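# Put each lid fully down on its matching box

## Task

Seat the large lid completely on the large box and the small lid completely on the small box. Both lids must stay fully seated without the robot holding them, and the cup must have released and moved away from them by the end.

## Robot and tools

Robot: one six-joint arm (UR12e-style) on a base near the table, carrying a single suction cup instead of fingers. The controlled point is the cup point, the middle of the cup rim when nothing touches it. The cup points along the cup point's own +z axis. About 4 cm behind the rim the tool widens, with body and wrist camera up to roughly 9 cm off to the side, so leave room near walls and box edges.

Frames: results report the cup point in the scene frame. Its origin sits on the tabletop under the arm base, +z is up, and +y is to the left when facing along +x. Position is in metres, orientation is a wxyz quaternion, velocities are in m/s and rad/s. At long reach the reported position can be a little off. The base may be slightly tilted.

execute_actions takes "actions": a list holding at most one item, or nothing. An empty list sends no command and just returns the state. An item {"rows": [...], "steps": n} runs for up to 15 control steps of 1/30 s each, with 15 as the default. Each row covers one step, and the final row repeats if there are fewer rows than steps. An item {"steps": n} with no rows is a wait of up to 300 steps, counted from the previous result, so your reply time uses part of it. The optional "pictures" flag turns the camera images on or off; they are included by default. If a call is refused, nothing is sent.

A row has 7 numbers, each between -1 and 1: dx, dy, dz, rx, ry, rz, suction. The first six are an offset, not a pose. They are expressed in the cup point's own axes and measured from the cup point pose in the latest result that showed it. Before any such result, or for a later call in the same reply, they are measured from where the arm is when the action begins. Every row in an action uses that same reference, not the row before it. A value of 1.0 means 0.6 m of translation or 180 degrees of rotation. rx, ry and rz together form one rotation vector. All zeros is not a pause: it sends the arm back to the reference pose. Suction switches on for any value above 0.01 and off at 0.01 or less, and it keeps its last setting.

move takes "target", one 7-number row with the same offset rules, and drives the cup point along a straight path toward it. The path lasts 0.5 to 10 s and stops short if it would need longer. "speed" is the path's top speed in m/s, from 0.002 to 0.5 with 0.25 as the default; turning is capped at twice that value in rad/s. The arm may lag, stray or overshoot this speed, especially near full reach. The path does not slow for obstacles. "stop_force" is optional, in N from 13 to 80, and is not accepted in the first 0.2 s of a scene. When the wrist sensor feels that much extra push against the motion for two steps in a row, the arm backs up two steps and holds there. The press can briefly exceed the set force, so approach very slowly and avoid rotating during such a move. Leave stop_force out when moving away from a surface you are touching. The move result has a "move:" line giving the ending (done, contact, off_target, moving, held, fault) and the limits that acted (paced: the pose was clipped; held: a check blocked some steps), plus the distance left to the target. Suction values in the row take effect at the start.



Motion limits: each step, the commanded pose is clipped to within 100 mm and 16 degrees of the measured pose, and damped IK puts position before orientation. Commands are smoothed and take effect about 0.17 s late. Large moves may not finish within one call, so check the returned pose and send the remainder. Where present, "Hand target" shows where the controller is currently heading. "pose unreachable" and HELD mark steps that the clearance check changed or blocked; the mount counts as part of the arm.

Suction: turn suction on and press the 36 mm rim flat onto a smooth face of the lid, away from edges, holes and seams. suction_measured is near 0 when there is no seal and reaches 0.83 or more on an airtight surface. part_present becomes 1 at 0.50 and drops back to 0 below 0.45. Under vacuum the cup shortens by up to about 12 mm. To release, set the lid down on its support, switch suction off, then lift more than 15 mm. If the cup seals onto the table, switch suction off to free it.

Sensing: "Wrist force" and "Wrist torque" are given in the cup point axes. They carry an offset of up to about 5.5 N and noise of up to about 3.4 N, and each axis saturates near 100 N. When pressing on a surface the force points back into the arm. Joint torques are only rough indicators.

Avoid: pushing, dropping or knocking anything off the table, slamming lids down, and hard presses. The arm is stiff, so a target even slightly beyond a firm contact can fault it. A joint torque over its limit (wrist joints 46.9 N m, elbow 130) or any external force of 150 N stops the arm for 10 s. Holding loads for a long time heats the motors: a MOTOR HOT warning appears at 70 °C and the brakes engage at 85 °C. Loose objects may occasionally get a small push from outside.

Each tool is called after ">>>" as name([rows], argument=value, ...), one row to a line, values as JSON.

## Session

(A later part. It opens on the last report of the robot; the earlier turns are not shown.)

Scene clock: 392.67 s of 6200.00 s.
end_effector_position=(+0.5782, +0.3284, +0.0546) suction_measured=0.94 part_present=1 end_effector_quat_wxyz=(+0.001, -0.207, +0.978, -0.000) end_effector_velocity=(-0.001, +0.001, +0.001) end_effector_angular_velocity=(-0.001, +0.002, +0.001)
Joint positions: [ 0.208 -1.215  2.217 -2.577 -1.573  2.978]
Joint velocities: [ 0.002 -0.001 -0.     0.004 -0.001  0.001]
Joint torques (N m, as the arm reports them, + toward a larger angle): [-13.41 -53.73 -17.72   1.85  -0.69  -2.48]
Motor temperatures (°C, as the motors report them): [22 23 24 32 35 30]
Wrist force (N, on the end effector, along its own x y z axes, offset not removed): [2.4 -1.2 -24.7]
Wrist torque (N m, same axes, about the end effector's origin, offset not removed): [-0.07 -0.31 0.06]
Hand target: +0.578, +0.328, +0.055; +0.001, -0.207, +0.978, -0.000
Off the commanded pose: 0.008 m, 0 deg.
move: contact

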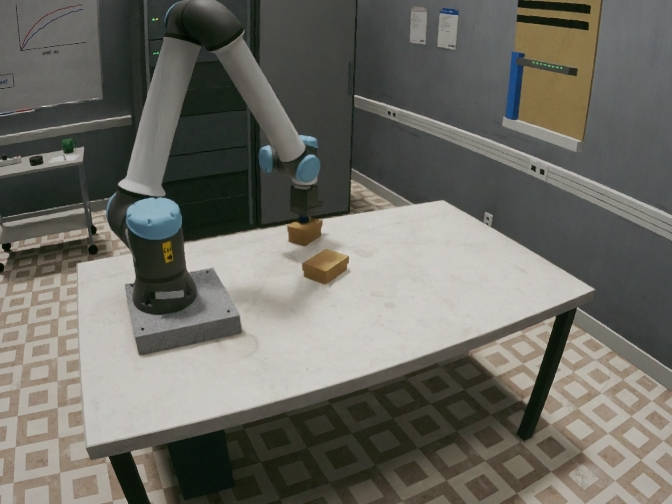

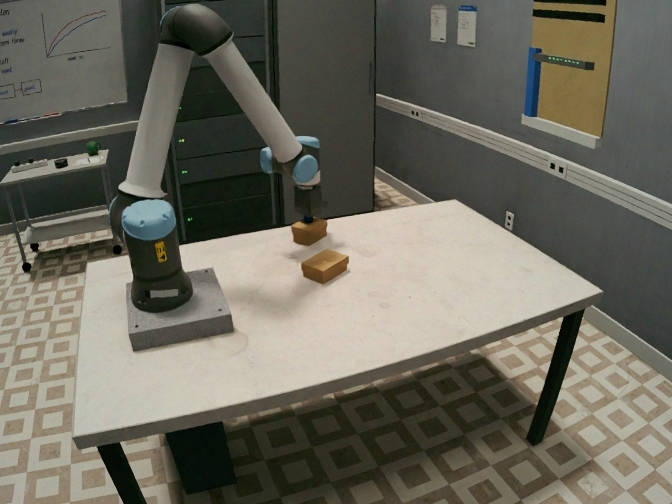

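>>> move(target=[0,0,-0.013,0,0,0,1], speed=0.01)

>>> move(target=[-0.0028,0.0026,0,0,0,0,1], speed=0.01)

>>> zoom_image(camera="cam_head_left", region=[275,205,335,250])

>>> move(target=[0,0,0.025,0,0,0,1], speed=0.004, stop_force=13)

>>> zoom_image(camera="cam_head_left", region=[275,205,335,250])

>>> zoom_image(camera="cam_head_right", region=[280,205,340,250])

Scene clock: 404.93 s of 6200.00 s.
end_effector_position=(+0.5782, +0.3284, +0.0621) suction_measured=0.94 part_present=1 end_effector_quat_wxyz=(+0.001, -0.207, +0.978, -0.000) end_effector_velocity=(-0.001, -0.001, +0.000) end_effector_angular_velocity=(-0.001, +0.004, -0.001)
Joint positions: [ 0.208 -1.227  2.215 -2.561 -1.573  2.978]
Joint velocities: [-0.    -0.001 -0.001  0.006 -0.     0.   ]
Joint torques (N m, as the arm reports them, + toward a larger angle): [ -1.58 -65.22 -35.39  -0.18  -0.87  -0.93]
Motor temperatures (°C, as the motors report them): [22 23 24 32 35 30]
Wrist force (N, on the end effector, along its own x y z axes, offset not removed): [0.8 -0.3 -5.9]
Wrist torque (N m, same axes, about the end effector's origin, offset not removed): [-0.17 -0.50 0.43]
Hand target: +0.578, +0.328, +0.062; +0.001, -0.207, +0.978, -0.000
Off the commanded pose: 0.000 m, 0 deg.
After step 90, 8.30 s passed at rest.
move: done

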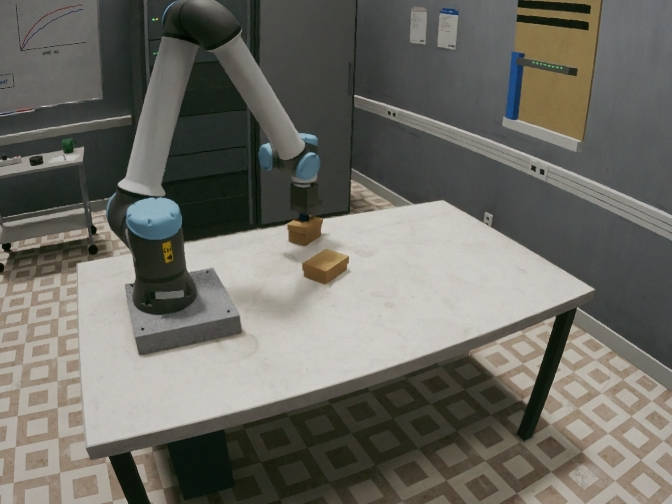

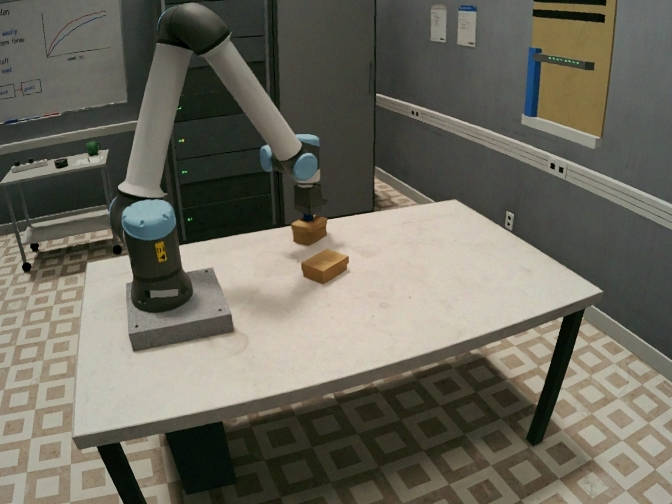

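Scene clock: 405.63 s of 6200.00 s.
end_effector_position=(+0.5790, +0.3304, +0.0621) suction_measured=0.94 part_present=1 end_effector_quat_wxyz=(+0.001, -0.207, +0.978, -0.000) end_effector_velocity=(+0.001, +0.001, -0.000) end_effector_angular_velocity=(-0.000, -0.000, -0.001)
Joint positions: [ 0.211 -1.225  2.211 -2.56  -1.573  2.98 ]
Joint velocities: [ 0.001  0.002 -0.002 -0.    -0.001  0.002]
Joint torques (N m, as the arm reports them, + toward a larger angle): [ 11.24 -42.47 -34.02  -0.08  -1.25   3.58]
Motor temperatures (°C, as the motors report them): [22 23 24 32 35 30]
Wrist force (N, on the end effector, along its own x y z axes, offset not removed): [-1.9 2.5 -3.7]
Wrist torque (N m, same axes, about the end effector's origin, offset not removed): [0.30 0.09 0.16]
Hand target: +0.579, +0.331, +0.062; +0.001, -0.207, +0.978, -0.000
Off the commanded pose: 0.000 m, 0 deg.
move: done

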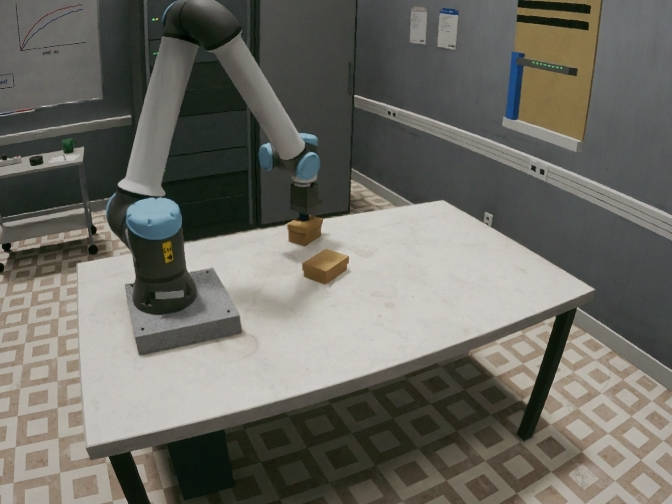

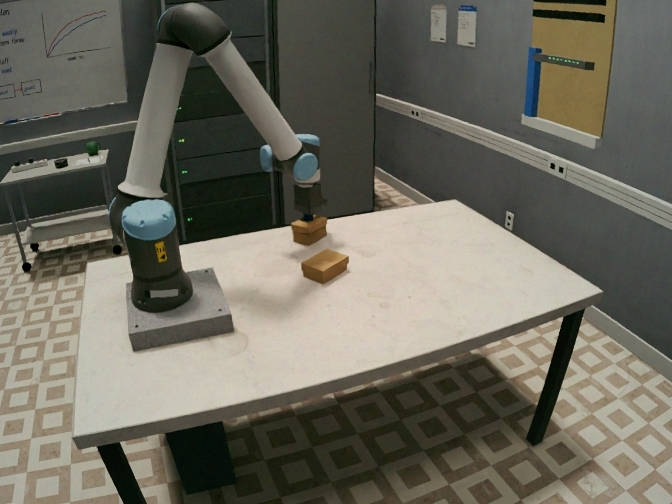

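Region (275, 205, 335, 250) of cam_head_left's 672x504 image, scaled by 8.400, with more detail than that image has; it fills the top 378 rows of this view, and the rest is white.

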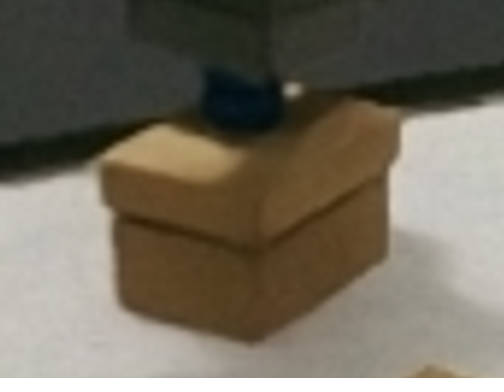

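Scene clock: 407.90 s of 6200.00 s.
end_effector_position=(+0.5792, +0.3304, +0.0546) suction_measured=0.94 part_present=1 end_effector_quat_wxyz=(+0.001, -0.207, +0.978, -0.000) end_effector_velocity=(+0.001, -0.000, +0.001) end_effector_angular_velocity=(-0.001, +0.000, -0.001)
Joint positions: [ 0.211 -1.213  2.214 -2.576 -1.573  2.98 ]
Joint velocities: [-0.    -0.002 -0.002  0.004 -0.     0.001]
Joint torques (N m, as the arm reports them, + toward a larger angle): [-15.54 -51.7  -14.45   2.56  -0.79  -2.56]
Motor temperatures (°C, as the motors report them): [22 23 24 32 35 30]
Wrist force (N, on the end effector, along its own x y z axes, offset not removed): [3.1 -5.9 -29.9]
Wrist torque (N m, same axes, about the end effector's origin, offset not removed): [-0.88 -0.10 0.20]
Hand target: +0.579, +0.330, +0.055; +0.001, -0.207, +0.978, -0.000
Off the commanded pose: 0.008 m, 0 deg.
move: contact

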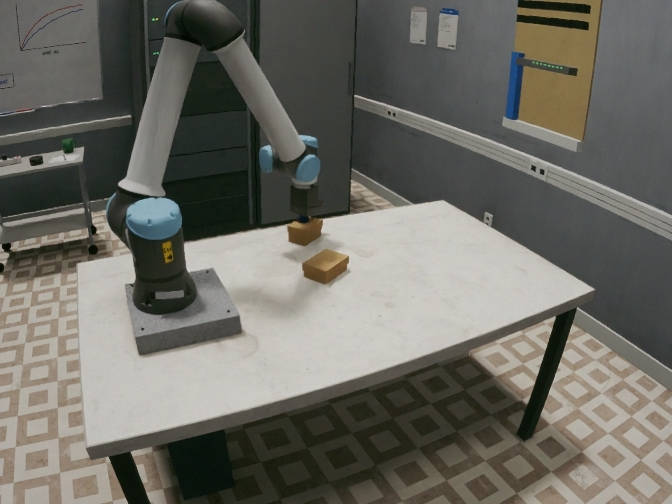

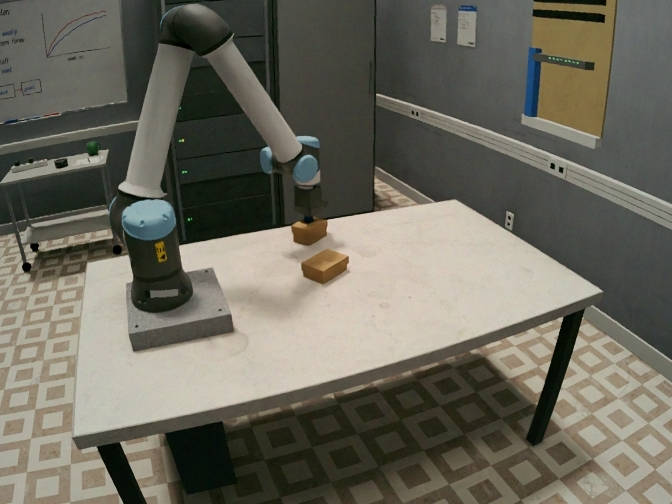

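Region (275, 205, 335, 250) of cam_head_left's 672x504 image, scaled by 8.400, with more detail than that image has; it fills the top 378 rows of this view, and the rest is white.

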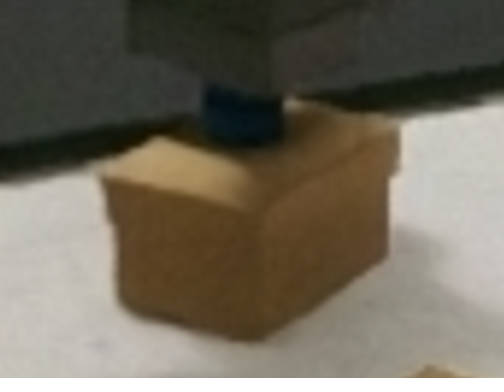

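Region (280, 205, 340, 250) of cam_head_right's 672x504 image, scaled by 8.400, with more detail than that image has; it fills the top 378 rows of this view, and the rest is white.

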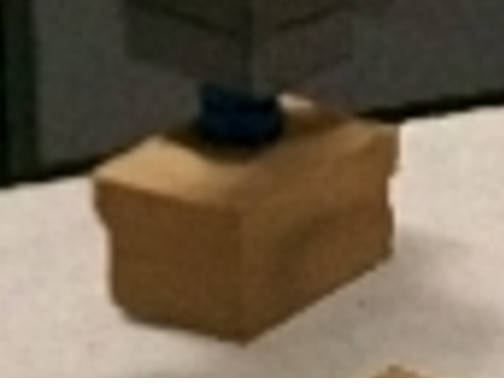

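>>> move(target=[0,0.0017,-0.013,0,0,-0.011,1], speed=0.01)

>>> zoom_image(camera="cam_head_left", region=[275,205,335,250])

>>> move(target=[0,0,0.025,0,0,0,1], speed=0.004, stop_force=13)

>>> zoom_image(camera="cam_head_left", region=[275,205,335,250])

>>> zoom_image(camera="cam_head_right", region=[280,205,340,250])

Scene clock: 419.70 s of 6200.00 s.
end_effector_position=(+0.5787, +0.3313, +0.0623) suction_measured=0.94 part_present=1 end_effector_quat_wxyz=(+0.001, -0.223, +0.975, -0.000) end_effector_velocity=(-0.001, -0.001, -0.001) end_effector_angular_velocity=(-0.002, +0.003, +0.005)
Joint positions: [ 0.212 -1.225  2.211 -2.56  -1.573  2.948]
Joint velocities: [-0.     0.     0.001  0.002 -0.001 -0.005]
Joint torques (N m, as the arm reports them, + toward a larger angle): [ 11.9  -64.69 -34.32   0.01  -1.68  -2.62]
Motor temperatures (°C, as the motors report them): [22 23 24 32 35 30]
Wrist force (N, on the end effector, along its own x y z axes, offset not removed): [-2.4 0.8 -5.1]
Wrist torque (N m, same axes, about the end effector's origin, offset not removed): [0.22 0.42 0.14]
Hand target: +0.579, +0.331, +0.062; +0.001, -0.224, +0.975, -0.000
Off the commanded pose: 0.000 m, 0 deg.
After step 90, 6.87 s passed at rest.
move: done

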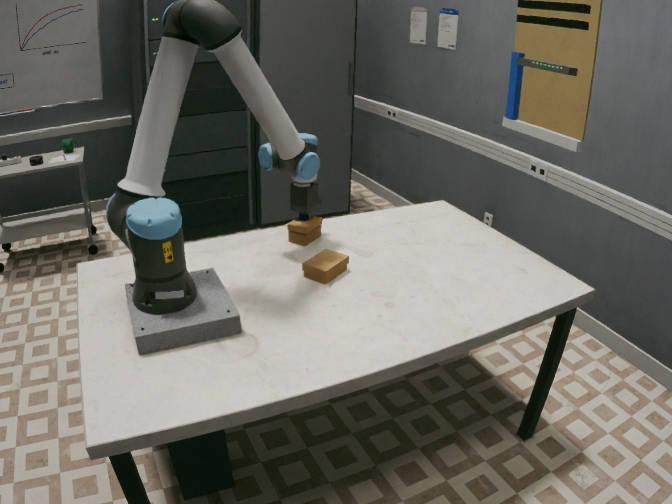

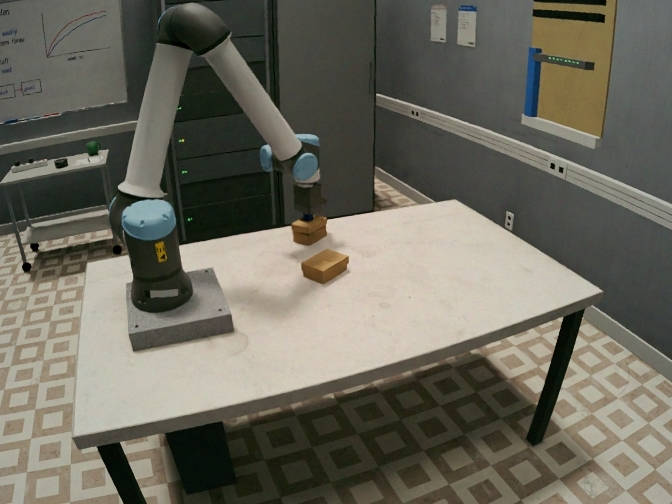

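Region (275, 205, 335, 250) of cam_head_left's 672x504 image, scaled by 8.400, with more detail than that image has; it fills the top 378 rows of this view, and the rest is white.

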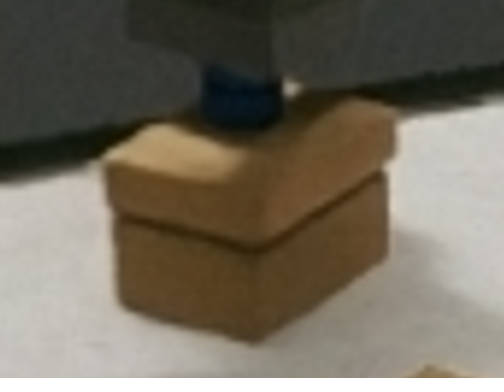

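Scene clock: 422.00 s of 6200.00 s.
end_effector_position=(+0.5788, +0.3313, +0.0547) suction_measured=0.94 part_present=1 end_effector_quat_wxyz=(+0.001, -0.223, +0.975, -0.000) end_effector_velocity=(-0.002, -0.001, -0.001) end_effector_angular_velocity=(-0.001, +0.005, -0.001)
Joint positions: [ 0.212 -1.212  2.214 -2.576 -1.573  2.948]
Joint velocities: [-0.001 -0.     0.001  0.004 -0.    -0.   ]
Joint torques (N m, as the arm reports them, + toward a larger angle): [ -6.12 -52.6  -14.71   2.18  -1.91   2.41]
Motor temperatures (°C, as the motors report them): [22 23 24 32 35 30]
Wrist force (N, on the end effector, along its own x y z axes, offset not removed): [-0.3 1.1 -31.0]
Wrist torque (N m, same axes, about the end effector's origin, offset not removed): [0.35 -0.03 0.16]
Hand target: +0.579, +0.331, +0.055; +0.001, -0.223, +0.975, -0.000
Off the commanded pose: 0.007 m, 0 deg.
move: contact

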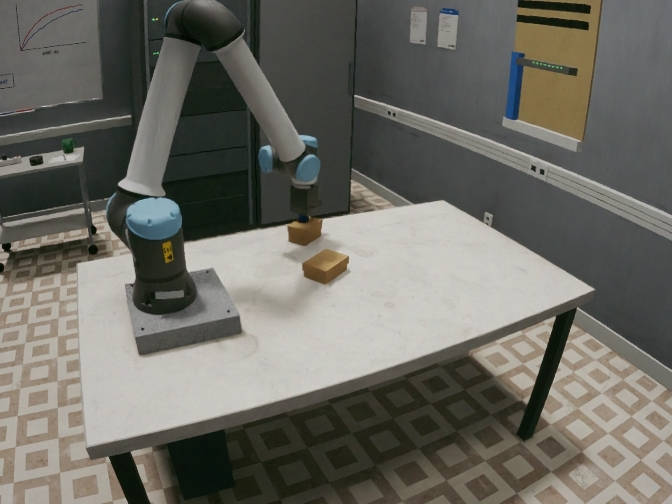

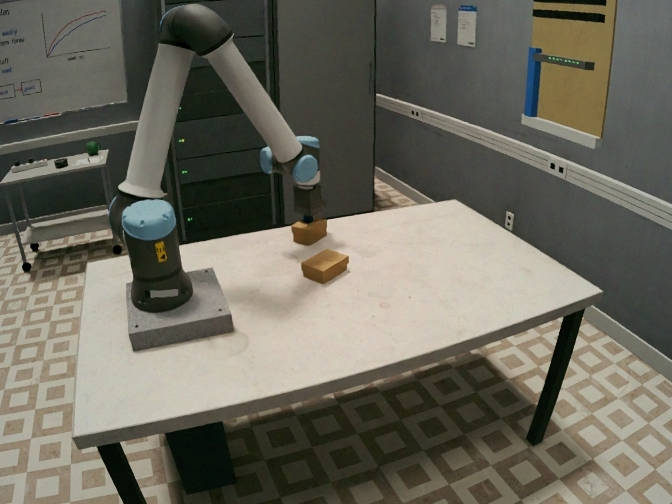

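Region (275, 205, 335, 250) of cam_head_left's 672x504 image, scaled by 8.400, with more detail than that image has; it fills the top 378 rows of this view, and the rest is white.

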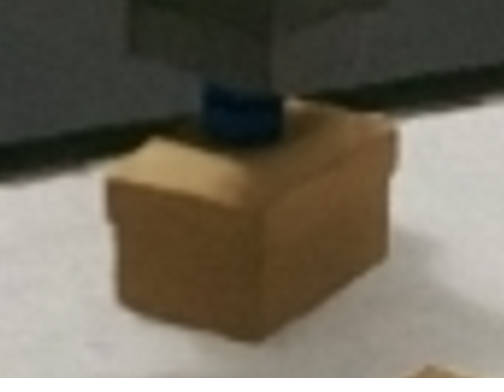

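Region (280, 205, 340, 250) of cam_head_right's 672x504 image, scaled by 8.400, with more detail than that image has; it fills the top 378 rows of this view, and the rest is white.

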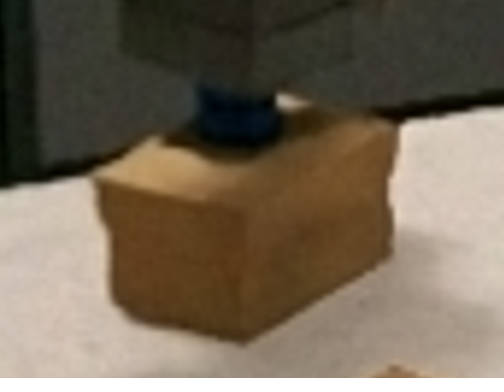

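>>> move(target=[-0.0022,0.0017,-0.013,0,0,0.008,1], speed=0.01)

>>> zoom_image(camera="cam_head_left", region=[275,205,335,250])

>>> move(target=[0,0,0.025,0,0,0,1], speed=0.004, stop_force=13)

>>> zoom_image(camera="cam_head_left", region=[275,205,335,250])

>>> zoom_image(camera="cam_head_right", region=[280,205,340,250])

Scene clock: 435.87 s of 6200.00 s.
end_effector_position=(+0.5795, +0.3328, +0.0623) suction_measured=0.94 part_present=1 end_effector_quat_wxyz=(+0.001, -0.211, +0.977, -0.000) end_effector_velocity=(+0.000, +0.000, +0.002) end_effector_angular_velocity=(+0.000, -0.001, -0.006)
Joint positions: [ 0.214 -1.224  2.209 -2.559 -1.573  2.974]
Joint velocities: [ 0.001 -0.003 -0.001  0.004 -0.     0.006]
Joint torques (N m, as the arm reports them, + toward a larger angle): [  9.91 -63.47 -34.2    0.17  -0.63   3.64]
Motor temperatures (°C, as the motors report them): [22 23 24 32 35 30]
Wrist force (N, on the end effector, along its own x y z axes, offset not removed): [7.3 2.9 -1.6]
Wrist torque (N m, same axes, about the end effector's origin, offset not removed): [0.50 -1.44 -0.06]
Hand target: +0.580, +0.333, +0.062; +0.001, -0.211, +0.978, -0.000
Off the commanded pose: 0.000 m, 0 deg.
After step 90, 9.40 s passed at rest.
move: done

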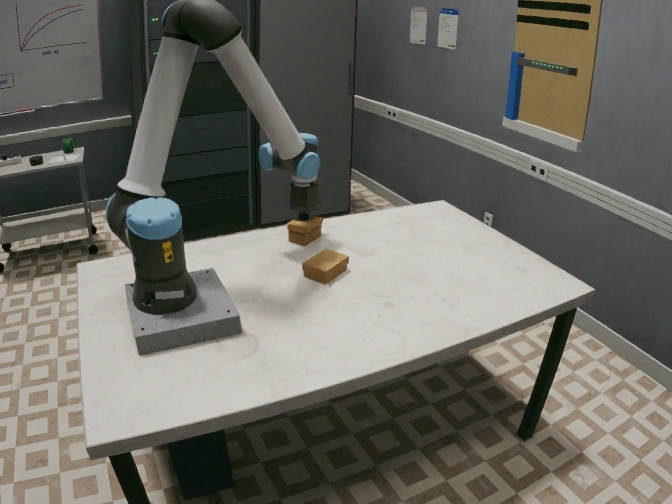

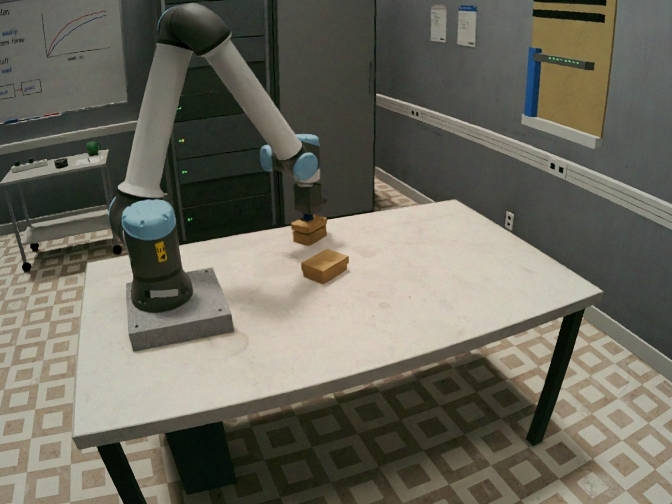

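Region (275, 205, 335, 250) of cam_head_left's 672x504 image, scaled by 8.400, with more detail than that image has; it fills the top 378 rows of this view, and the rest is white.

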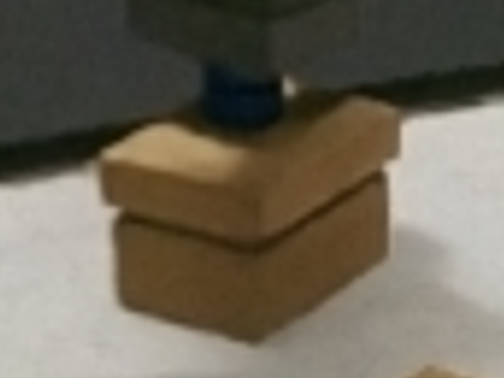

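Scene clock: 438.20 s of 6200.00 s.
end_effector_position=(+0.5797, +0.3328, +0.0546) suction_measured=0.94 part_present=1 end_effector_quat_wxyz=(+0.001, -0.211, +0.977, -0.000) end_effector_velocity=(-0.001, -0.001, +0.000) end_effector_angular_velocity=(-0.001, +0.002, -0.000)
Joint positions: [ 0.214 -1.211  2.211 -2.575 -1.573  2.974]
Joint velocities: [-0.    -0.002  0.     0.004 -0.    -0.   ]
Joint torques (N m, as the arm reports them, + toward a larger angle): [-12.   -51.33 -15.3    2.52  -0.33  -2.51]
Motor temperatures (°C, as the motors report them): [22 23 24 32 35 30]
Wrist force (N, on the end effector, along its own x y z axes, offset not removed): [0.8 -1.1 -36.8]
Wrist torque (N m, same axes, about the end effector's origin, offset not removed): [-0.12 0.38 0.12]
Hand target: +0.580, +0.333, +0.055; +0.001, -0.211, +0.977, -0.000
Off the commanded pose: 0.007 m, 0 deg.
move: contact

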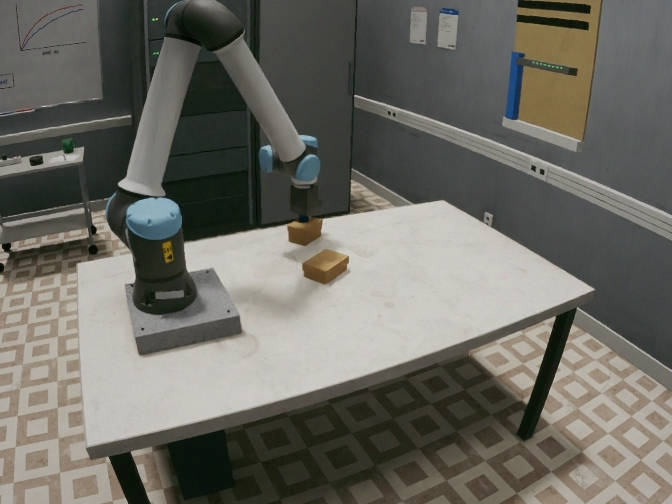

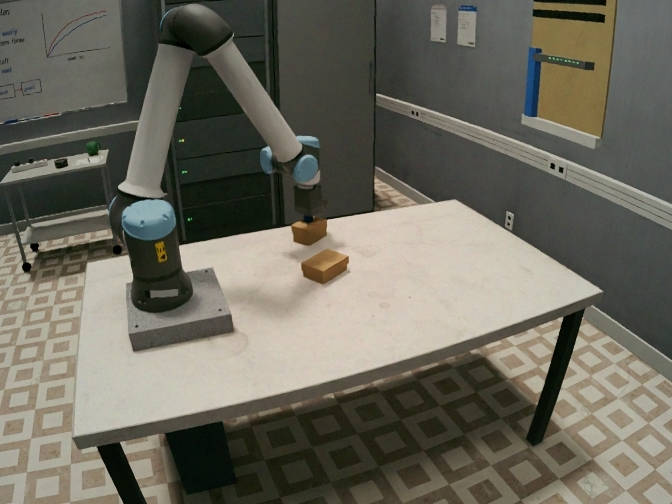

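Region (275, 205, 335, 250) of cam_head_left's 672x504 image, scaled by 8.400, with more detail than that image has; it fills the top 378 rows of this view, and the rest is white.

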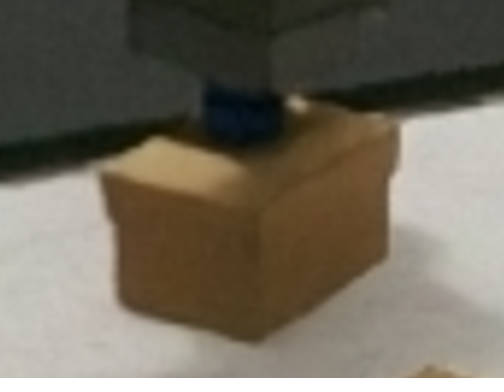

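Region (280, 205, 340, 250) of cam_head_right's 672x504 image, scaled by 8.400, with more detail than that image has; it fills the top 378 rows of this view, and the rest is white.

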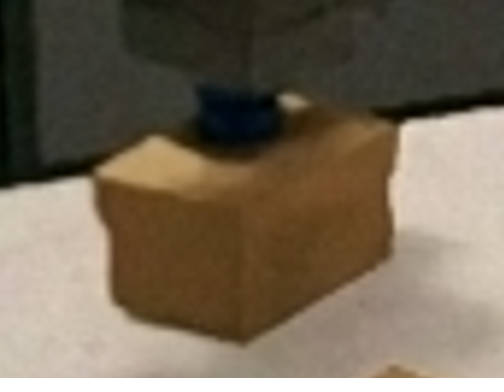

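>>> move(target=[-0.003,0.0003,-0.013,0,0,0,1], speed=0.01)

>>> move(target=[0,0,0.025,0,0,0,1], speed=0.004, stop_force=13)

>>> zoom_image(camera="cam_head_left", region=[275,205,335,250])

>>> zoom_image(camera="cam_head_right", region=[280,205,340,250])

Scene clock: 447.20 s of 6200.00 s.
end_effector_position=(+0.5811, +0.3337, +0.0620) suction_measured=0.94 part_present=1 end_effector_quat_wxyz=(+0.001, -0.211, +0.977, -0.000) end_effector_velocity=(-0.001, -0.001, +0.000) end_effector_angular_velocity=(-0.002, +0.004, -0.001)
Joint positions: [ 0.215 -1.221  2.205 -2.559 -1.573  2.975]
Joint velocities: [-0.001 -0.001 -0.     0.006 -0.001  0.001]
Joint torques (N m, as the arm reports them, + toward a larger angle): [ 10.88 -65.75 -34.28   0.01  -0.96   3.7 ]
Motor temperatures (°C, as the motors report them): [22 23 24 32 35 30]
Wrist force (N, on the end effector, along its own x y z axes, offset not removed): [3.4 3.6 -6.7]
Wrist torque (N m, same axes, about the end effector's origin, offset not removed): [0.77 -0.82 0.24]
Hand target: +0.581, +0.334, +0.062; +0.001, -0.211, +0.977, -0.000
Off the commanded pose: 0.000 m, 0 deg.
After step 90, 5.00 s passed at rest.
move: done

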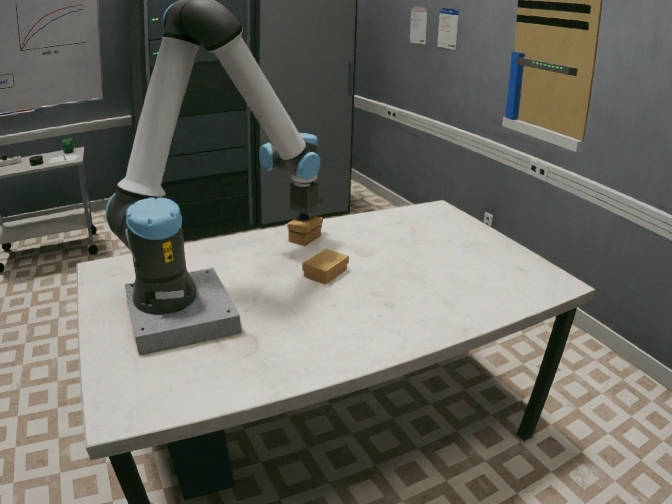

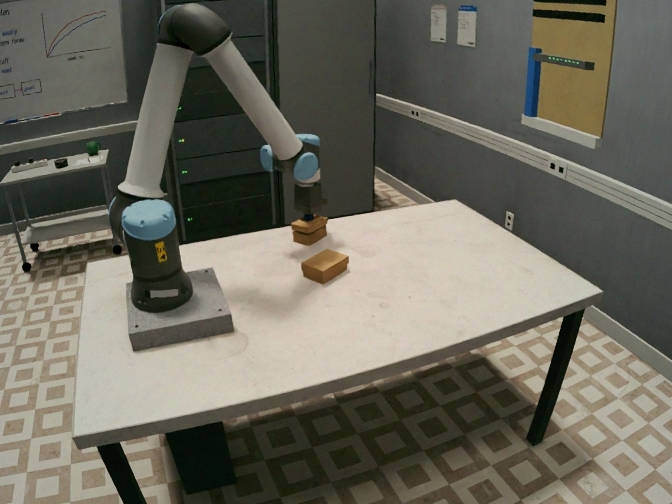

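Scene clock: 451.17 s of 6200.00 s.
end_effector_position=(+0.5812, +0.3337, +0.0472) suction_measured=0.94 part_present=1 end_effector_quat_wxyz=(+0.001, -0.211, +0.977, -0.000) end_effector_velocity=(-0.002, -0.000, -0.002) end_effector_angular_velocity=(-0.001, +0.003, -0.001)
Joint positions: [ 0.215 -1.196  2.21  -2.589 -1.573  2.975]
Joint velocities: [ 0.     0.002  0.002 -0.002 -0.     0.001]
Joint torques (N m, as the arm reports them, + toward a larger angle): [-16.01 -46.53 -20.76  -7.75  -0.53  -2.73]
Motor temperatures (°C, as the motors report them): [22 23 24 32 35 30]
Wrist force (N, on the end effector, along its own x y z axes, offset not removed): [-1.8 4.3 -3.1]
Wrist torque (N m, same axes, about the end effector's origin, offset not removed): [0.77 0.19 0.11]
Hand target: +0.581, +0.334, +0.047; +0.001, -0.211, +0.977, -0.000
Off the commanded pose: 0.000 m, 0 deg.
move: done

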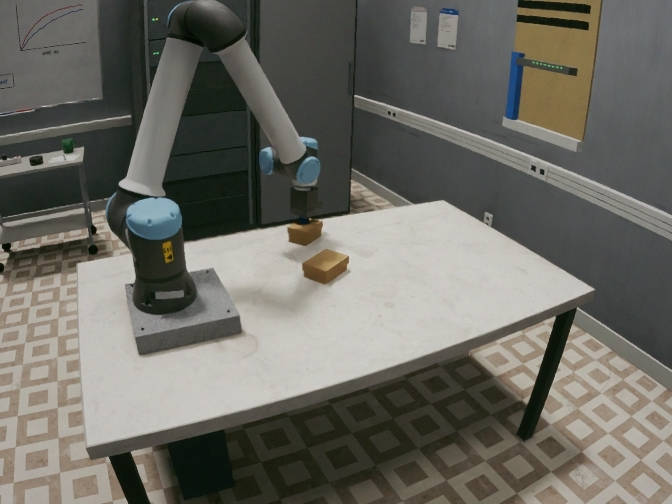

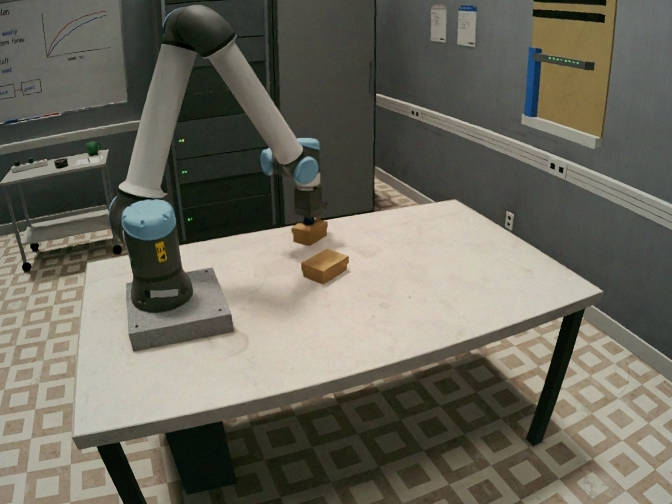

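Region (275, 205, 335, 250) of cam_head_left's 672x504 image, scaled by 8.400, with more detail than that image has; it fills the top 378 rows of this view, and the rest is white.

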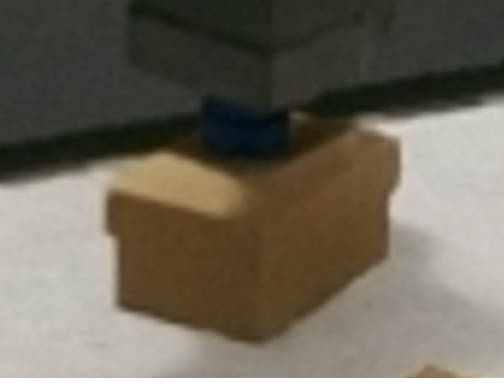

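Region (280, 205, 340, 250) of cam_head_right's 672x504 image, scaled by 8.400, with more detail than that image has; it fills the top 378 rows of this view, and the rest is white.

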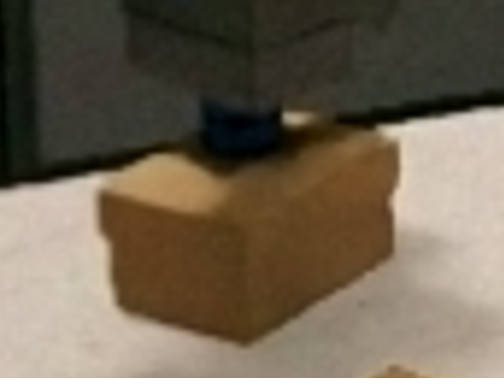

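In.

>>> move(target=[0,0,0.03,0,0,0,1], speed=0.005, stop_force=18)

>>> move(target=[0,0,-0.006,0,0,0,0], speed=0.005)

>>> move(target=[0,0,-0.2,0,0,0,0], speed=0.1)

>>> zoom_image(camera="cam_head_left", region=[270,200,370,295])

Scene clock: 459.37 s of 6200.00 s.
end_effector_position=(+0.5813, +0.3337, +0.0336) suction_measured=0.94 part_present=1 end_effector_quat_wxyz=(+0.001, -0.211, +0.977, -0.000) end_effector_velocity=(-0.002, -0.001, -0.001) end_effector_angular_velocity=(-0.002, +0.006, -0.002)
Joint positions: [ 0.215 -1.172  2.214 -2.617 -1.573  2.975]
Joint velocities: [-0.001 -0.     0.002  0.004  0.     0.001]
Joint torques (N m, as the arm reports them, + toward a larger angle): [-15.88 -47.81 -10.51   3.28  -0.49  -2.92]
Motor temperatures (°C, as the motors report them): [22 23 24 32 35 30]
Wrist force (N, on the end effector, along its own x y z axes, offset not removed): [3.8 4.2 -29.8]
Wrist torque (N m, same axes, about the end effector's origin, offset not removed): [0.44 -0.57 0.16]
Hand target: +0.581, +0.334, +0.034; +0.001, -0.211, +0.977, -0.000
Off the commanded pose: 0.004 m, 0 deg.
After step 90, 2.10 s passed at rest.
move: contact

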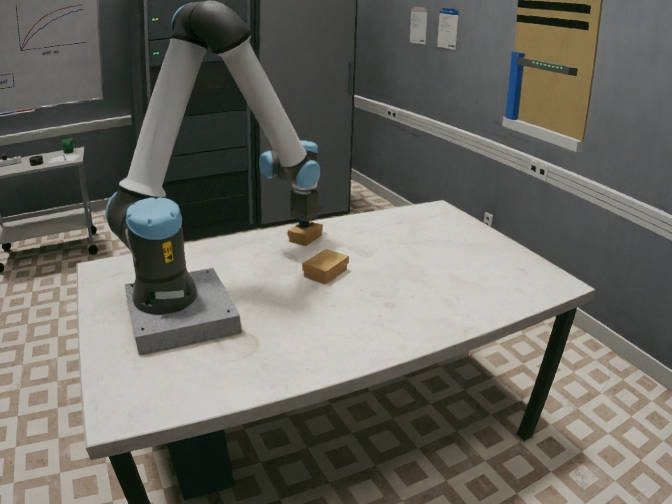

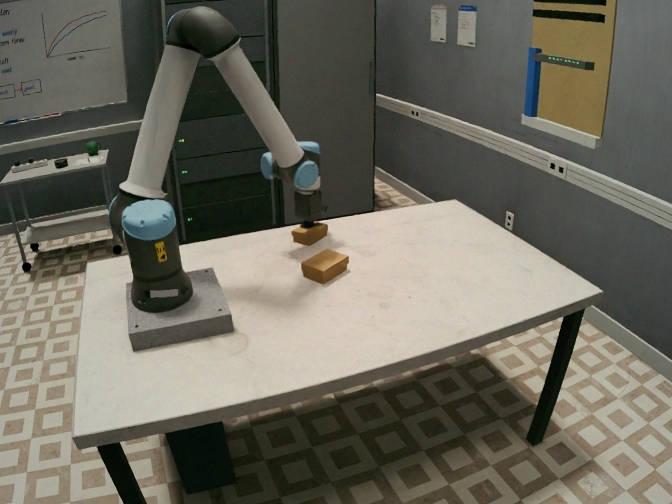

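Scene clock: 460.30 s of 6200.00 s.
end_effector_position=(+0.5813, +0.3337, +0.0370) suction_measured=0.00 part_present=0 end_effector_quat_wxyz=(+0.001, -0.211, +0.977, -0.000) end_effector_velocity=(+0.001, +0.000, +0.003) end_effector_angular_velocity=(+0.001, -0.003, -0.000)
Joint positions: [ 0.215 -1.178  2.213 -2.61  -1.573  2.975]
Joint velocities: [-0.    -0.004 -0.001  0.002  0.    -0.   ]
Joint torques (N m, as the arm reports them, + toward a larger angle): [-12.07 -56.47 -26.15   1.76  -0.66  -1.92]
Motor temperatures (°C, as the motors report them): [22 23 24 32 35 30]
Wrist force (N, on the end effector, along its own x y z axes, offset not removed): [-3.7 0.5 -18.6]
Wrist torque (N m, same axes, about the end effector's origin, offset not removed): [0.11 0.46 0.14]
Hand target: +0.581, +0.334, +0.037; +0.001, -0.211, +0.977, -0.000
Off the commanded pose: 0.000 m, 0 deg.
move: done

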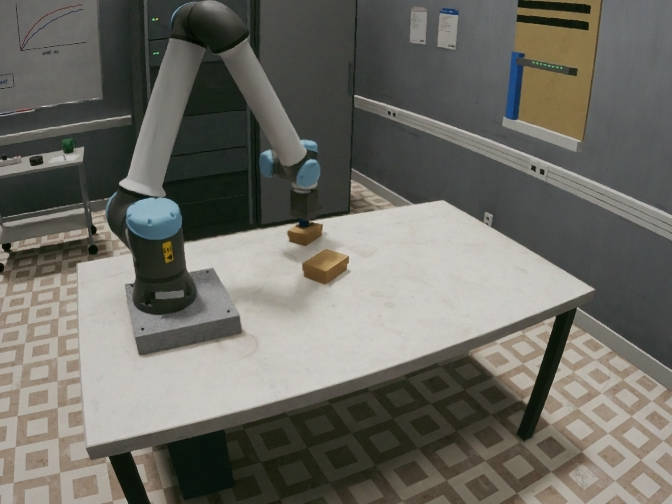

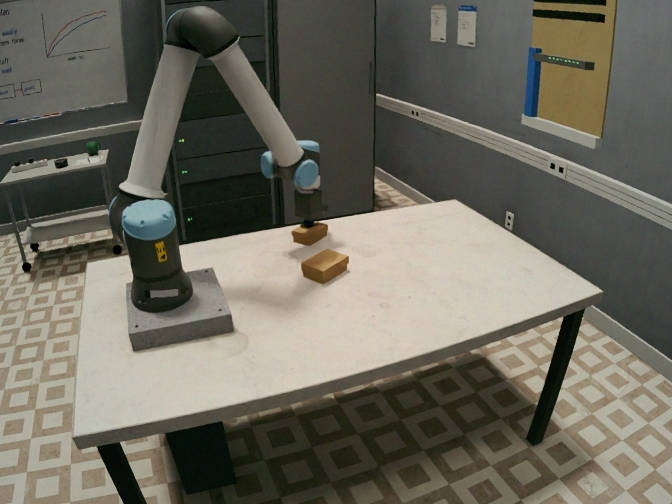

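Scene clock: 462.03 s of 6200.00 s.
end_effector_position=(+0.5809, +0.3337, +0.1566) suction_measured=0.00 part_present=0 end_effector_quat_wxyz=(+0.001, -0.211, +0.977, -0.000) end_effector_velocity=(+0.001, -0.000, +0.004) end_effector_angular_velocity=(+0.000, -0.001, -0.001)
Joint positions: [ 0.215 -1.368  2.158 -2.365 -1.573  2.975]
Joint velocities: [-0.    -0.005 -0.003  0.007 -0.     0.   ]
Joint torques (N m, as the arm reports them, + toward a larger angle): [ -5.26 -61.13 -40.89  -0.27  -0.32  -0.38]
Motor temperatures (°C, as the motors report them): [22 23 24 32 35 30]
Wrist force (N, on the end effector, along its own x y z axes, offset not removed): [-0.7 -2.5 -3.4]
Wrist torque (N m, same axes, about the end effector's origin, offset not removed): [-0.31 0.17 0.10]
Hand target: +0.581, +0.334, +0.157; +0.001, -0.211, +0.977, -0.000
Off the commanded pose: 0.000 m, 0 deg.
move: done

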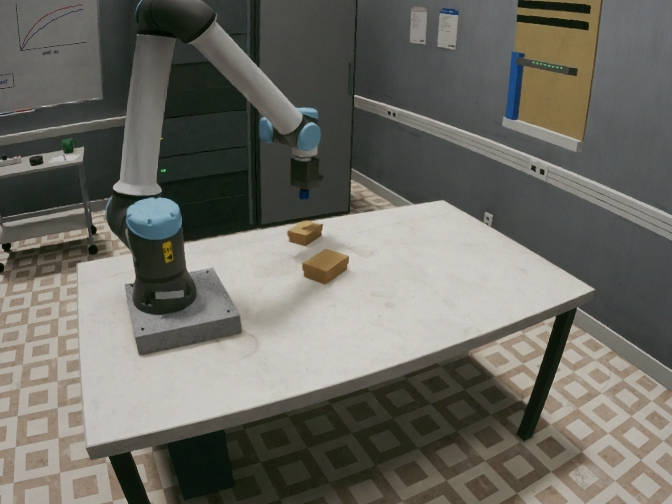

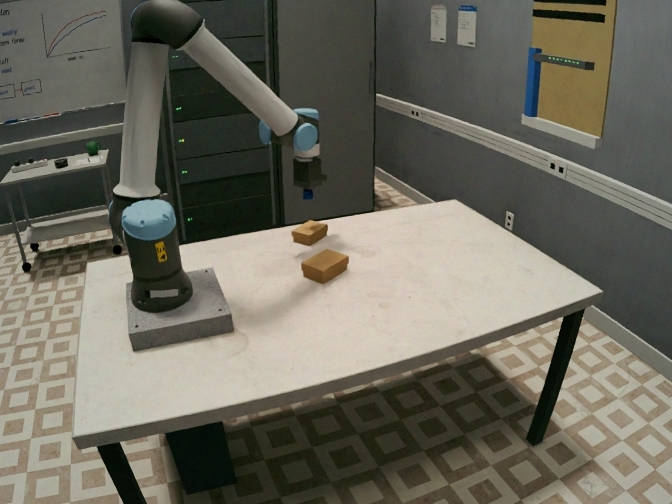

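Region (270, 200, 370, 295) of cam_head_left's 672x504 image, scaled by 5.040, with more detail than that image has; it fills the top 479 rows of this view, and the rest is white.

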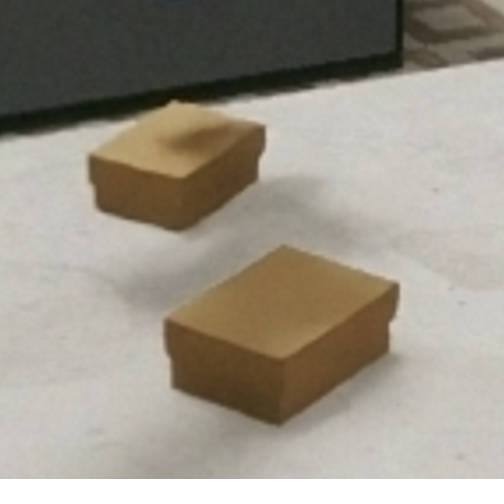

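>>> finished_scene(scene=2)

The scene is finished: the task was done.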